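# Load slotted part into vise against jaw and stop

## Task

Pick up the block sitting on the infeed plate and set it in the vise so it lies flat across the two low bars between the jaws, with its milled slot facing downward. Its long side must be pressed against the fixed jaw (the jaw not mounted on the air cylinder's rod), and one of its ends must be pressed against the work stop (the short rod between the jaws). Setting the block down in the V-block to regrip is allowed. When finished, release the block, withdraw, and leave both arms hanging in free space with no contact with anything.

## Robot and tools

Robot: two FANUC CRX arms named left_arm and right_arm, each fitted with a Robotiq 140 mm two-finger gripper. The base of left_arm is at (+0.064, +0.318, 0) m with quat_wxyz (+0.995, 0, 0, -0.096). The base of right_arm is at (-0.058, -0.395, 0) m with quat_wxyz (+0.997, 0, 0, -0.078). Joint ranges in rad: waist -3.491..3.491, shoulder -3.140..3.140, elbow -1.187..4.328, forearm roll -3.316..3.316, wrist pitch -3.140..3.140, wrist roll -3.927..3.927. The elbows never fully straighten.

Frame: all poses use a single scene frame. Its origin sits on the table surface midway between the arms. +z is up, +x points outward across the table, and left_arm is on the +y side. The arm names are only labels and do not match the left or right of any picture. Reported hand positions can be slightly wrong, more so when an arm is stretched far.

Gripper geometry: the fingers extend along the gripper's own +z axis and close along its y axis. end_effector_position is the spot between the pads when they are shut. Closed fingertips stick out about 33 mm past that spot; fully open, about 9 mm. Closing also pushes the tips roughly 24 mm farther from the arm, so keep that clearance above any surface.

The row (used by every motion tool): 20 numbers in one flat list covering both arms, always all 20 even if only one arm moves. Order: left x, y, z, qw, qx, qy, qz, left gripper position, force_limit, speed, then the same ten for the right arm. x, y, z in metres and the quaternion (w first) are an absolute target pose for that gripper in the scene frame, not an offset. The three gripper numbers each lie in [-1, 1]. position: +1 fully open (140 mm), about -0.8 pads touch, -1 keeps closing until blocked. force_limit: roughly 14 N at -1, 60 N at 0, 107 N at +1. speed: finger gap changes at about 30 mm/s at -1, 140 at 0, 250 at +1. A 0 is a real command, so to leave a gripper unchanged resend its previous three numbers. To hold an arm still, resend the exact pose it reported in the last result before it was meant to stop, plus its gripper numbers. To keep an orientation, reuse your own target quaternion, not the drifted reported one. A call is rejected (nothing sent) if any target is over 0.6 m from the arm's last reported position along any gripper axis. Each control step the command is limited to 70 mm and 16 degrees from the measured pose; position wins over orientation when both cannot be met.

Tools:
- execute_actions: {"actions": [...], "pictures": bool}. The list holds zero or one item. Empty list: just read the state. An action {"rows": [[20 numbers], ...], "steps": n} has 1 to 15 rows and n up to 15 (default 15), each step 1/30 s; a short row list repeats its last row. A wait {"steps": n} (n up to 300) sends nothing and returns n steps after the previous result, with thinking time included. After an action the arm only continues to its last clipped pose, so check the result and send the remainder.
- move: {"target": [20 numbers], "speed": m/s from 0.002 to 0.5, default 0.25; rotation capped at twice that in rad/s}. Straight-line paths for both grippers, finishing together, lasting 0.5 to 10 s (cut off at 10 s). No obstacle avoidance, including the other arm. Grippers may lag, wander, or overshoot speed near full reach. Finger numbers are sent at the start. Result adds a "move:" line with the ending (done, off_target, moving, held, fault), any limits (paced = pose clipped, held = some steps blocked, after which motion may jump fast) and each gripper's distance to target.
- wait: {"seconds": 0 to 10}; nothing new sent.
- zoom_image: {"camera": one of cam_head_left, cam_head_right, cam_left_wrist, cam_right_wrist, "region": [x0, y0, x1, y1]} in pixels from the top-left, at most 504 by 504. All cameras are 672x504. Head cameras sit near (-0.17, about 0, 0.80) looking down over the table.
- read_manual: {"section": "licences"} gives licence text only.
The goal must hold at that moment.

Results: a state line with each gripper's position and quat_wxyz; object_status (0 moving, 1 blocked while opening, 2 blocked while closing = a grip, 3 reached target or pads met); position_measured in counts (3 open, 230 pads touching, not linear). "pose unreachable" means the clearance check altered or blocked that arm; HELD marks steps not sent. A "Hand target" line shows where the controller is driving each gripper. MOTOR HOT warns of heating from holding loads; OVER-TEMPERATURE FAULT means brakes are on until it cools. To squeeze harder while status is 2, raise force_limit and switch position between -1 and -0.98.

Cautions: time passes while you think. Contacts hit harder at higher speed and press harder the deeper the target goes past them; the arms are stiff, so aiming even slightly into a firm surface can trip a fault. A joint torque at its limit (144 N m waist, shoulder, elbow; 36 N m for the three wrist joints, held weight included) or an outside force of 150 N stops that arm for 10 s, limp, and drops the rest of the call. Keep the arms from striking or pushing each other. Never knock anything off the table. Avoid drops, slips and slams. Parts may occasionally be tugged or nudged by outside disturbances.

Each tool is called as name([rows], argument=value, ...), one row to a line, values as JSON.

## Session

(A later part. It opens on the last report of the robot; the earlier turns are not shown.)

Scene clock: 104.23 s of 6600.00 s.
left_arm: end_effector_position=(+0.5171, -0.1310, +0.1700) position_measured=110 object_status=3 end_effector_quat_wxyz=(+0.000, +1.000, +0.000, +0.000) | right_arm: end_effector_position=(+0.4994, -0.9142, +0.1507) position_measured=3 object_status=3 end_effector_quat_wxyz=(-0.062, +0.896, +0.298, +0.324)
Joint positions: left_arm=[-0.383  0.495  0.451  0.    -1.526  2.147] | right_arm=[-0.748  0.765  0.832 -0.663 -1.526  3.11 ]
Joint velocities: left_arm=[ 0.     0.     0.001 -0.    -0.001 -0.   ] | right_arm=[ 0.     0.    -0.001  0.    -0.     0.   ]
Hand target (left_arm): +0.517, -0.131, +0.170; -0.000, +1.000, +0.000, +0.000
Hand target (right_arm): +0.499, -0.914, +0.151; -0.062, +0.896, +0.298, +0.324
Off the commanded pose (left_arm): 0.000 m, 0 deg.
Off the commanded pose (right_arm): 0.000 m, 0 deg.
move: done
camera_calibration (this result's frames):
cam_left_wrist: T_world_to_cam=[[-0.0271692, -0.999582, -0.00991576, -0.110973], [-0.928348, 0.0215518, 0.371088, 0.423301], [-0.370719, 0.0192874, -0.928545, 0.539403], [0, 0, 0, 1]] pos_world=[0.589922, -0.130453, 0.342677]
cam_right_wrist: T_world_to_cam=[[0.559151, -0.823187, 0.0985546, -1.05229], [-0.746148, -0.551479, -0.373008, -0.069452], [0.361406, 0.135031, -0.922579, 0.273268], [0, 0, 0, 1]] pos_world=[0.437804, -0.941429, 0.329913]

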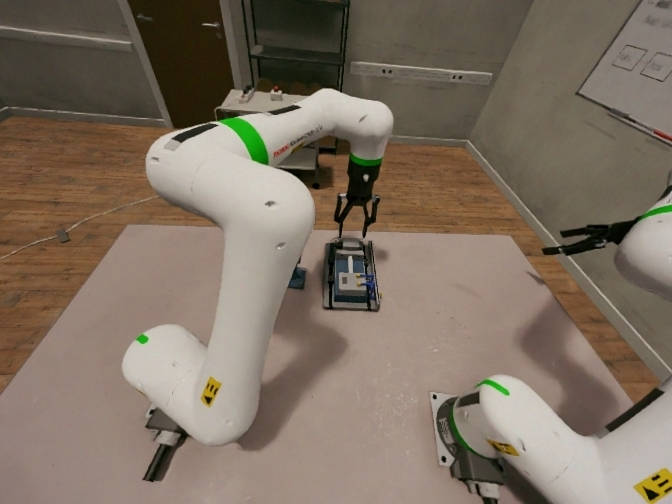

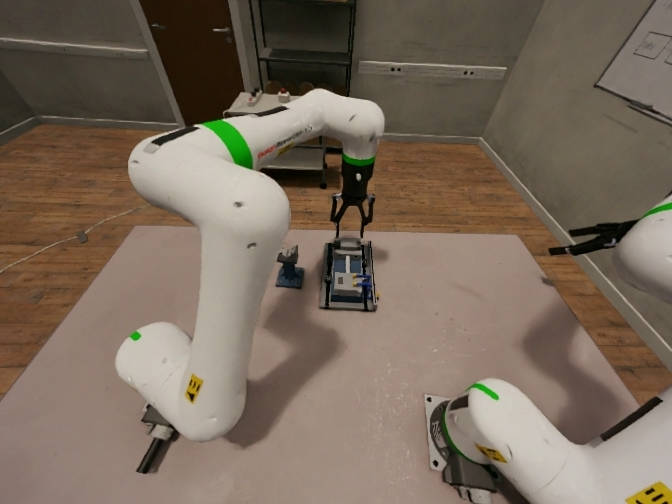

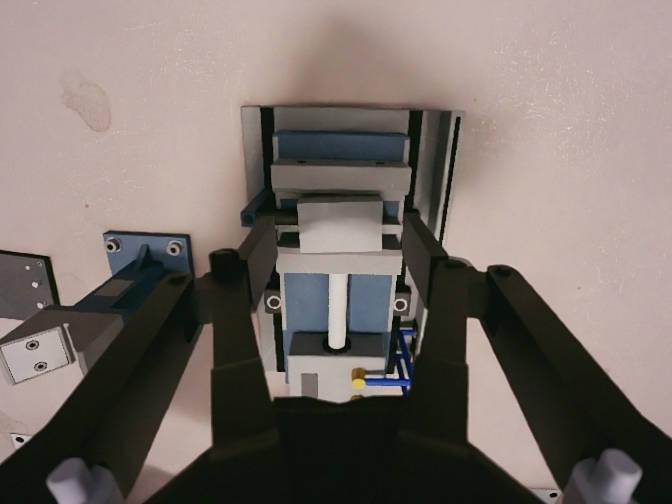

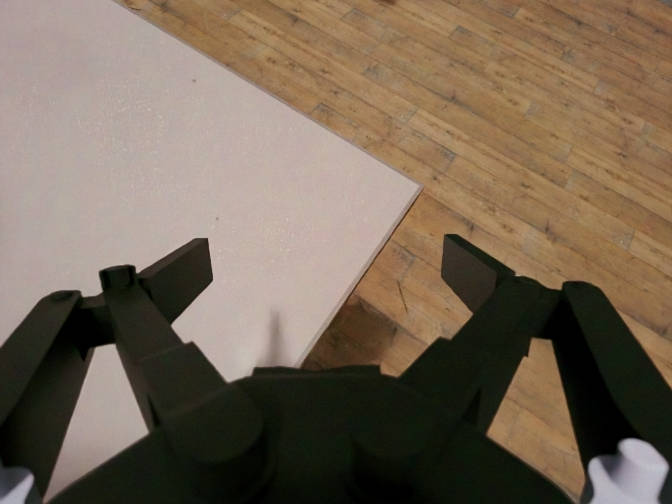

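move(target=[0.525,-0.130,0.16,0,0.7071,-0.7071,0,0.08,-1,0,0.4994,-0.9142,0.1507,-0.062,0.896,0.298,0.324,1,0,0], speed=0.45)

move(target=[0.525,-0.130,0.129,0,0.7071,-0.7071,0,0.08,-1,0,0.4994,-0.9142,0.1507,-0.062,0.896,0.298,0.324,1,0,0], speed=0.05)

move(target=[0.525,-0.130,0.129,0,0.7071,-0.7071,0,-0.33,-1,-1,0.4994,-0.9142,0.1507,-0.062,0.896,0.298,0.324,1,0,0])

move(target=[0.525,-0.130,0.129,0,0.7071,-0.7071,0,0.15,-1,0,0.4994,-0.9142,0.1507,-0.062,0.896,0.298,0.324,1,0,0])

move(target=[0.525,-0.08,0.19,0,0.7071,-0.7071,0,0.15,-1,0,0.4994,-0.9142,0.1507,-0.062,0.896,0.298,0.324,1,0,0], speed=0.1)

zoom_image(camera="cam_left_wrist", region=[240,60,440,260])

Scene clock: 112.10 s of 6600.00 s.
left_arm: end_effector_position=(+0.5250, -0.1300, +0.1599) position_measured=119 object_status=3 end_effector_quat_wxyz=(+0.000, +0.707, -0.707, -0.000) | right_arm: end_effector_position=(+0.4994, -0.9142, +0.1507) position_measured=3 object_status=3 end_effector_quat_wxyz=(-0.062, +0.896, +0.298, +0.324)
Joint positions: left_arm=[-0.375  0.511  0.45  -0.    -1.51   0.568] | right_arm=[-0.748  0.765  0.832 -0.663 -1.526  3.11 ]
Joint velocities: left_arm=[ 0.    -0.001 -0.001  0.     0.001 -0.001] | right_arm=[ 0.     0.     0.001 -0.    -0.    -0.   ]
Hand target (left_arm): +0.525, -0.130, +0.160; -0.000, +0.707, -0.707, -0.000
Hand target (right_arm): +0.499, -0.914, +0.151; -0.062, +0.896, +0.298, +0.324
Off the commanded pose (left_arm): 0.000 m, 0 deg.
Off the commanded pose (right_arm): 0.000 m, 0 deg.
After step 90, 2.63 s passed at rest.
move: done
camera_calibration (this result's frames):
cam_left_wrist: T_world_to_cam=[[-0.999582, 0.0271848, -0.00979007, 0.534118], [0.0216093, 0.928275, 0.371265, 0.0535181], [0.0191806, 0.370899, -0.928475, 0.373896], [0, 0, 0, 1]] pos_world=[0.525567, -0.202877, 0.332513]
cam_right_wrist: T_world_to_cam=[[0.55915, -0.823187, 0.098555, -1.05229], [-0.746148, -0.551479, -0.373008, -0.0694519], [0.361406, 0.135031, -0.922579, 0.273268], [0, 0, 0, 1]] pos_world=[0.437804, -0.941429, 0.329913]

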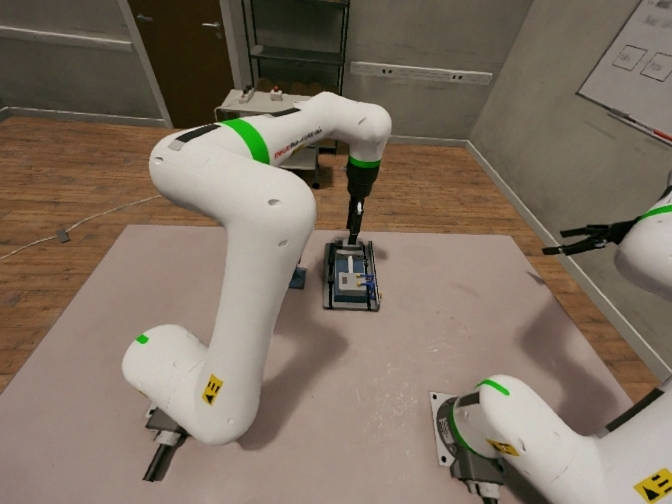

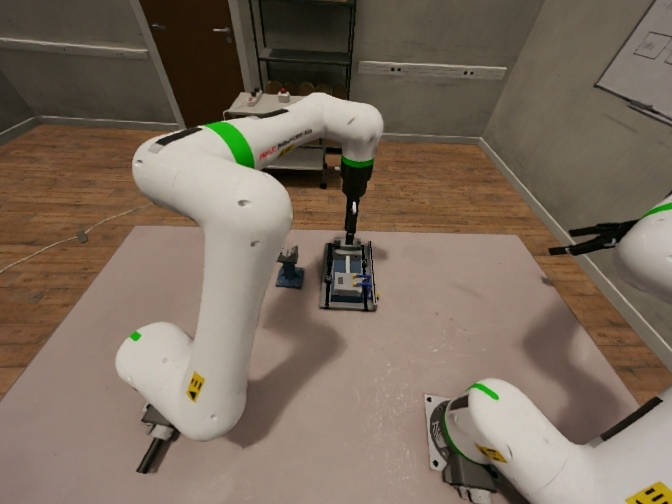

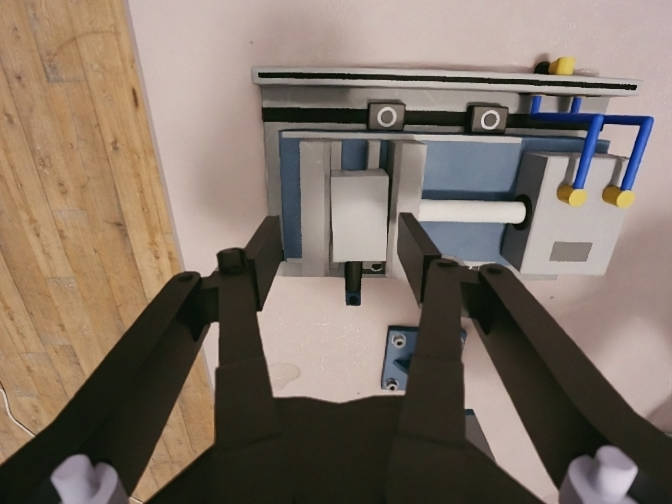

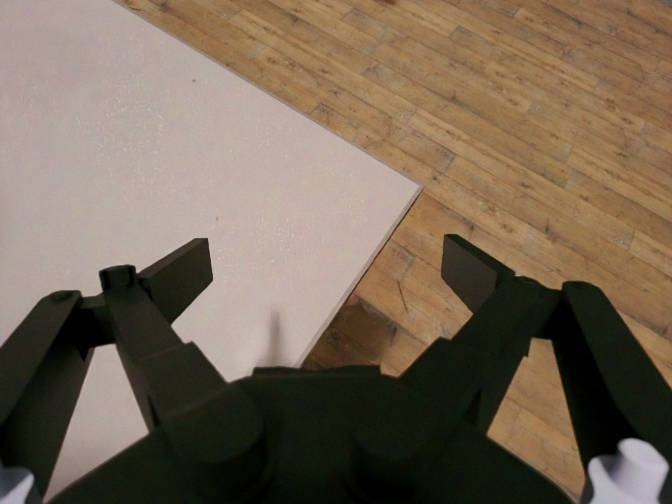

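Scene clock: 113.00 s of 6600.00 s.
left_arm: end_effector_position=(+0.5250, -0.1300, +0.1290) position_measured=119 object_status=3 end_effector_quat_wxyz=(-0.000, +0.707, -0.707, -0.000) | right_arm: end_effector_position=(+0.4994, -0.9142, +0.1507) position_measured=3 object_status=3 end_effector_quat_wxyz=(-0.062, +0.896, +0.298, +0.324)
Joint positions: left_arm=[-0.375  0.518  0.389 -0.    -1.441  0.568] | right_arm=[-0.748  0.765  0.832 -0.663 -1.526  3.11 ]
Joint velocities: left_arm=[-0.     0.    -0.001 -0.    -0.001  0.   ] | right_arm=[ 0.    -0.     0.    -0.     0.001  0.   ]
Hand target (left_arm): +0.525, -0.130, +0.129; +0.000, +0.707, -0.707, +0.000
Hand target (right_arm): +0.499, -0.914, +0.151; -0.062, +0.896, +0.298, +0.324
Off the commanded pose (left_arm): 0.000 m, 0 deg.
Off the commanded pose (right_arm): 0.000 m, 0 deg.
move: done
camera_calibration (this result's frames):
cam_left_wrist: T_world_to_cam=[[-0.999578, 0.0272915, -0.00998764, 0.533834], [0.0216363, 0.928297, 0.37121, 0.0649482], [0.0194024, 0.370837, -0.928495, 0.345084], [0, 0, 0, 1]] pos_world=[0.525507, -0.20283, 0.301631]
cam_right_wrist: T_world_to_cam=[[0.55915, -0.823188, 0.0985549, -1.05229], [-0.746148, -0.551479, -0.373008, -0.0694519], [0.361406, 0.135031, -0.922579, 0.273268], [0, 0, 0, 1]] pos_world=[0.437804, -0.941429, 0.329913]

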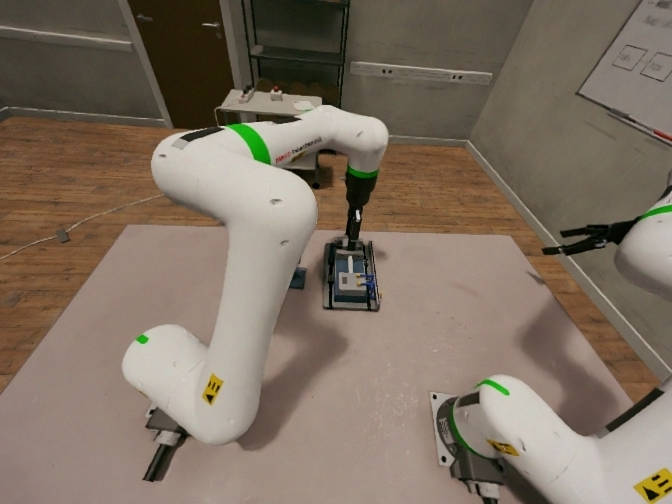

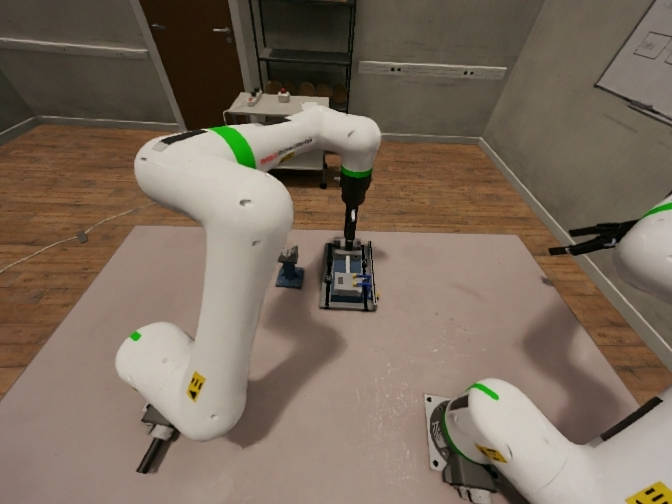

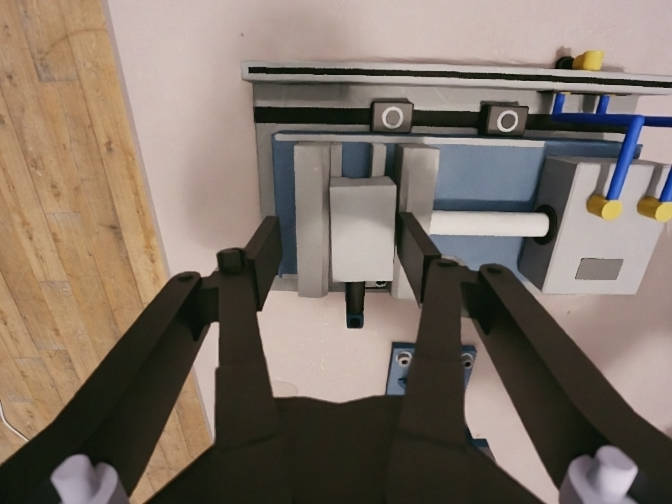

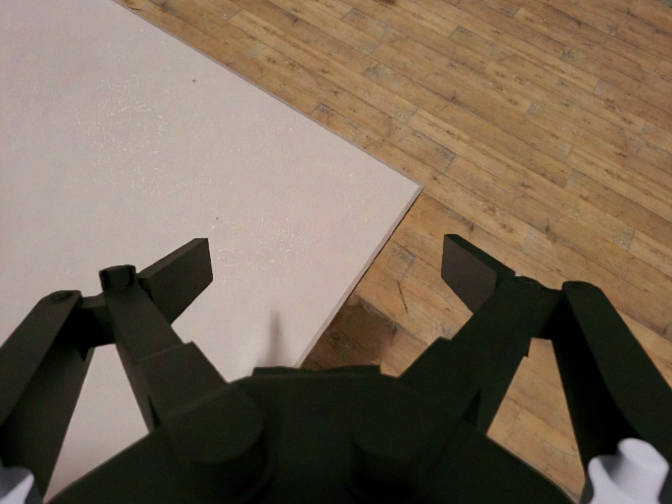

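Scene clock: 113.70 s of 6600.00 s.
left_arm: end_effector_position=(+0.5249, -0.1300, +0.1290) position_measured=139 object_status=2 end_effector_quat_wxyz=(+0.000, +0.707, -0.707, -0.000) | right_arm: end_effector_position=(+0.4994, -0.9142, +0.1507) position_measured=3 object_status=3 end_effector_quat_wxyz=(-0.062, +0.896, +0.298, +0.324)
Joint positions: left_arm=[-0.375  0.518  0.389  0.    -1.441  0.568] | right_arm=[-0.748  0.765  0.832 -0.663 -1.526  3.11 ]
Joint velocities: left_arm=[ 0.    -0.     0.001 -0.001  0.    -0.   ] | right_arm=[-0.    -0.    -0.001  0.    -0.001  0.   ]
Hand target (left_arm): +0.525, -0.130, +0.129; +0.000, +0.707, -0.707, +0.000
Hand target (right_arm): +0.499, -0.914, +0.151; -0.062, +0.896, +0.298, +0.324
Off the commanded pose (left_arm): 0.000 m, 0 deg.
Off the commanded pose (right_arm): 0.000 m, 0 deg.
move: done
camera_calibration (this result's frames):
cam_left_wrist: T_world_to_cam=[[-0.999579, 0.0272752, -0.00984942, 0.533775], [0.0216736, 0.928319, 0.371152, 0.0649596], [0.0192666, 0.370783, -0.92852, 0.345176], [0, 0, 0, 1]] pos_world=[0.525492, -0.202847, 0.30165]
cam_right_wrist: T_world_to_cam=[[0.559151, -0.823188, 0.0985546, -1.05229], [-0.746148, -0.551479, -0.373008, -0.069452], [0.361406, 0.135031, -0.922579, 0.273268], [0, 0, 0, 1]] pos_world=[0.437804, -0.941429, 0.329913]

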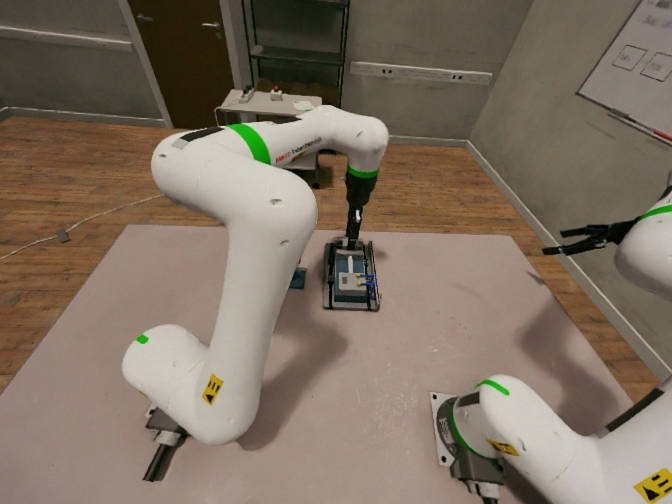

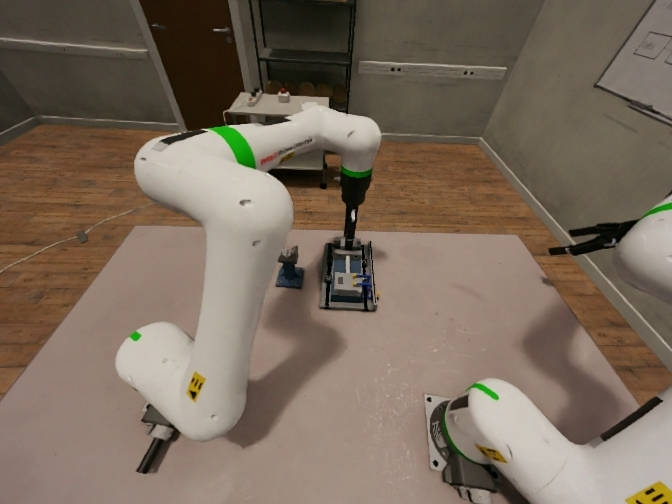

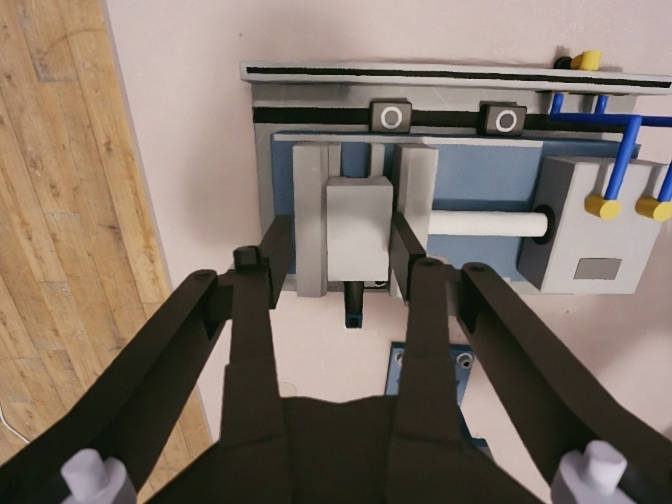

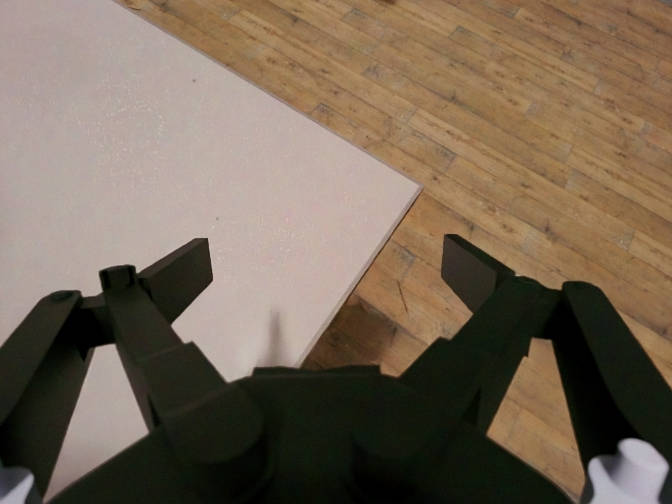

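Scene clock: 114.40 s of 6600.00 s.
left_arm: end_effector_position=(+0.5250, -0.1300, +0.1290) position_measured=110 object_status=3 end_effector_quat_wxyz=(+0.000, +0.707, -0.707, -0.000) | right_arm: end_effector_position=(+0.4994, -0.9142, +0.1507) position_measured=3 object_status=3 end_effector_quat_wxyz=(-0.062, +0.896, +0.298, +0.324)
Joint positions: left_arm=[-0.375  0.518  0.389  0.    -1.441  0.568] | right_arm=[-0.748  0.765  0.832 -0.663 -1.526  3.11 ]
Joint velocities: left_arm=[-0. -0. -0. -0. -0.  0.] | right_arm=[ 0.     0.    -0.001 -0.001  0.    -0.   ]
Hand target (left_arm): +0.525, -0.130, +0.129; +0.000, +0.707, -0.707, +0.000
Hand target (right_arm): +0.499, -0.914, +0.151; -0.062, +0.896, +0.298, +0.324
Off the commanded pose (left_arm): 0.000 m, 0 deg.
Off the commanded pose (right_arm): 0.000 m, 0 deg.
move: done
camera_calibration (this result's frames):
cam_left_wrist: T_world_to_cam=[[-0.999581, 0.0271851, -0.00991294, 0.533868], [0.0215662, 0.928318, 0.371161, 0.064996], [0.0192924, 0.370792, -0.928516, 0.34513], [0, 0, 0, 1]] pos_world=[0.525584, -0.202821, 0.301627]
cam_right_wrist: T_world_to_cam=[[0.559151, -0.823187, 0.0985547, -1.05229], [-0.746148, -0.551479, -0.373008, -0.0694519], [0.361406, 0.135031, -0.922579, 0.273268], [0, 0, 0, 1]] pos_world=[0.437804, -0.941429, 0.329913]

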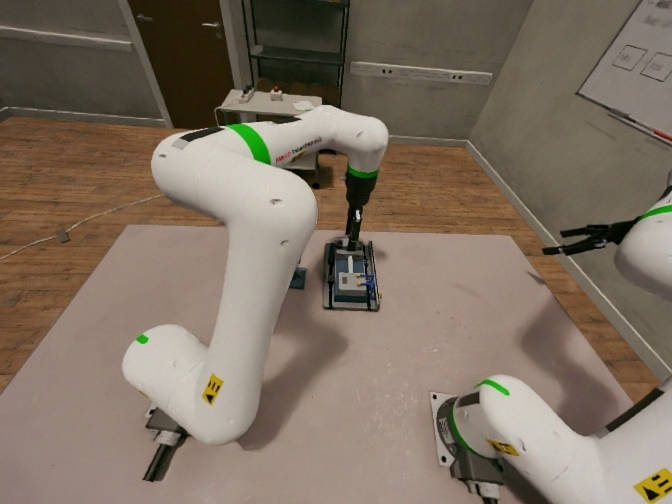

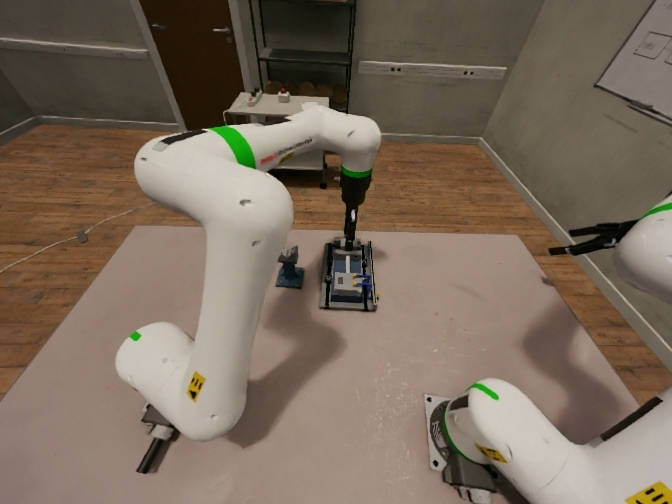

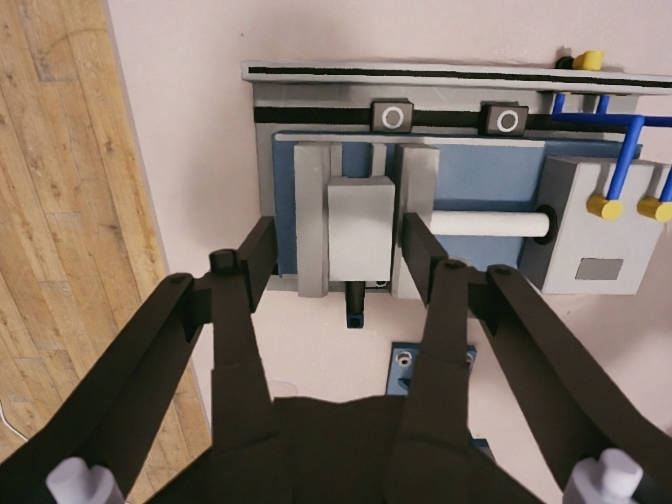

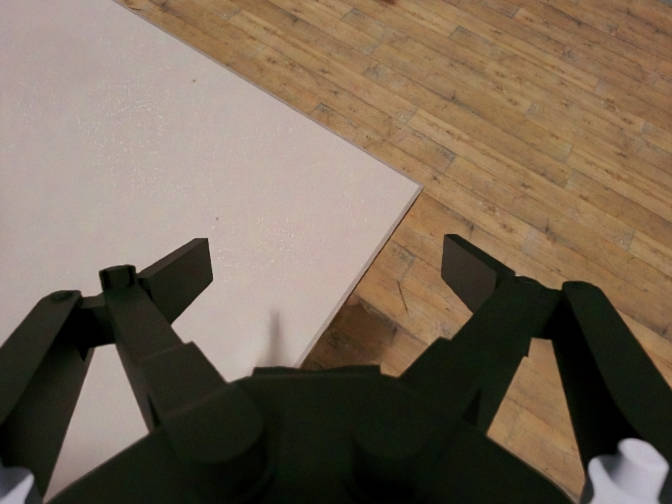

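Scene clock: 115.50 s of 6600.00 s.
left_arm: end_effector_position=(+0.5250, -0.0800, +0.1899) position_measured=110 object_status=3 end_effector_quat_wxyz=(-0.000, +0.707, -0.707, -0.000) | right_arm: end_effector_position=(+0.4994, -0.9142, +0.1507) position_measured=3 object_status=3 end_effector_quat_wxyz=(-0.062, +0.896, +0.298, +0.324)
Joint positions: left_arm=[-0.305  0.415  0.383 -0.    -1.539  0.498] | right_arm=[-0.748  0.765  0.832 -0.663 -1.526  3.11 ]
Joint velocities: left_arm=[ 0.    -0.001  0.001  0.     0.003  0.   ] | right_arm=[ 0.    -0.     0.001 -0.    -0.    -0.   ]
Hand target (left_arm): +0.525, -0.080, +0.190; -0.000, +0.707, -0.707, -0.000
Hand target (right_arm): +0.499, -0.914, +0.151; -0.062, +0.896, +0.298, +0.324
Off the commanded pose (left_arm): 0.000 m, 0 deg.
Off the commanded pose (right_arm): 0.000 m, 0 deg.
move: done
camera_calibration (this result's frames):
cam_left_wrist: T_world_to_cam=[[-0.999585, 0.0270639, -0.00987651, 0.533065], [0.0214635, 0.928251, 0.371333, -0.00395336], [0.0192176, 0.370967, -0.928447, 0.383187], [0, 0, 0, 1]] pos_world=[0.525565, -0.152907, 0.362501]
cam_right_wrist: T_world_to_cam=[[0.55915, -0.823188, 0.0985549, -1.05229], [-0.746148, -0.551479, -0.373008, -0.0694519], [0.361406, 0.135031, -0.922579, 0.273268], [0, 0, 0, 1]] pos_world=[0.437804, -0.941429, 0.329913]

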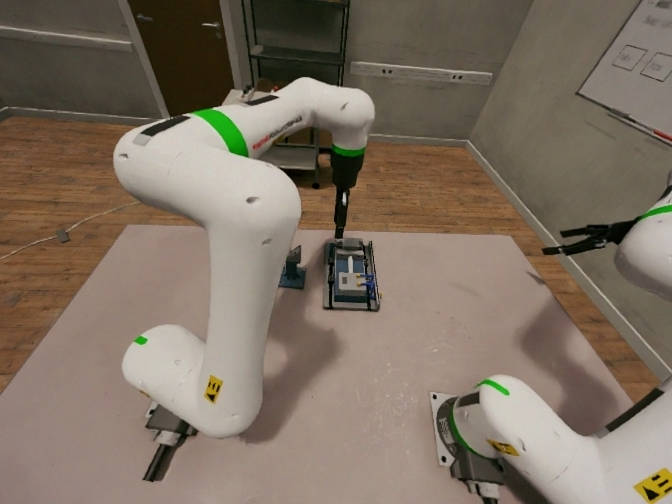

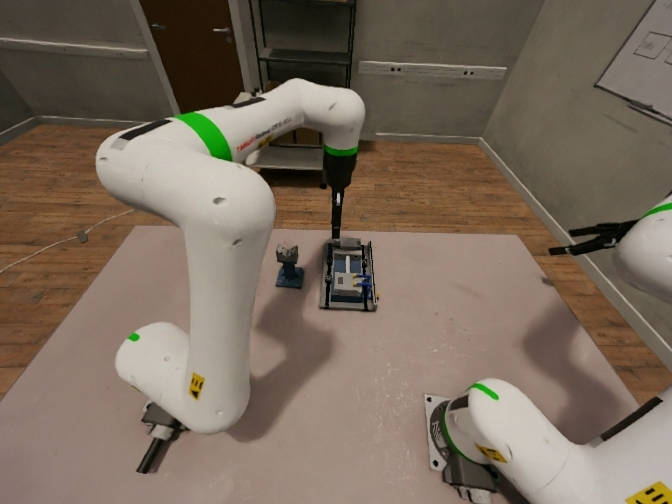

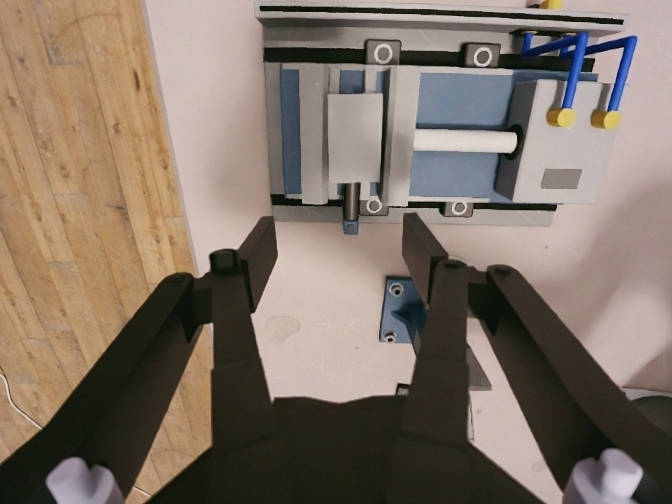

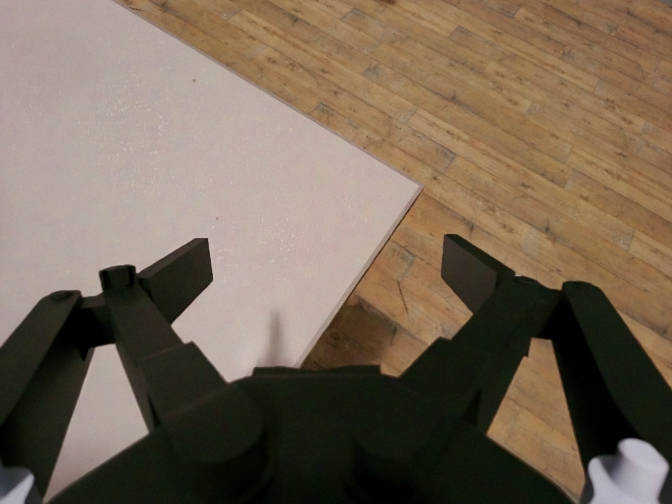

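Region (240, 60, 440, 260) of cam_left_wrist's 672x504 image, scaled by 2.520, with more detail than that image has.

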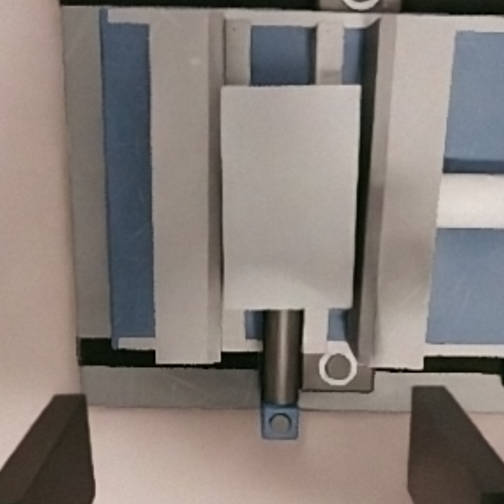

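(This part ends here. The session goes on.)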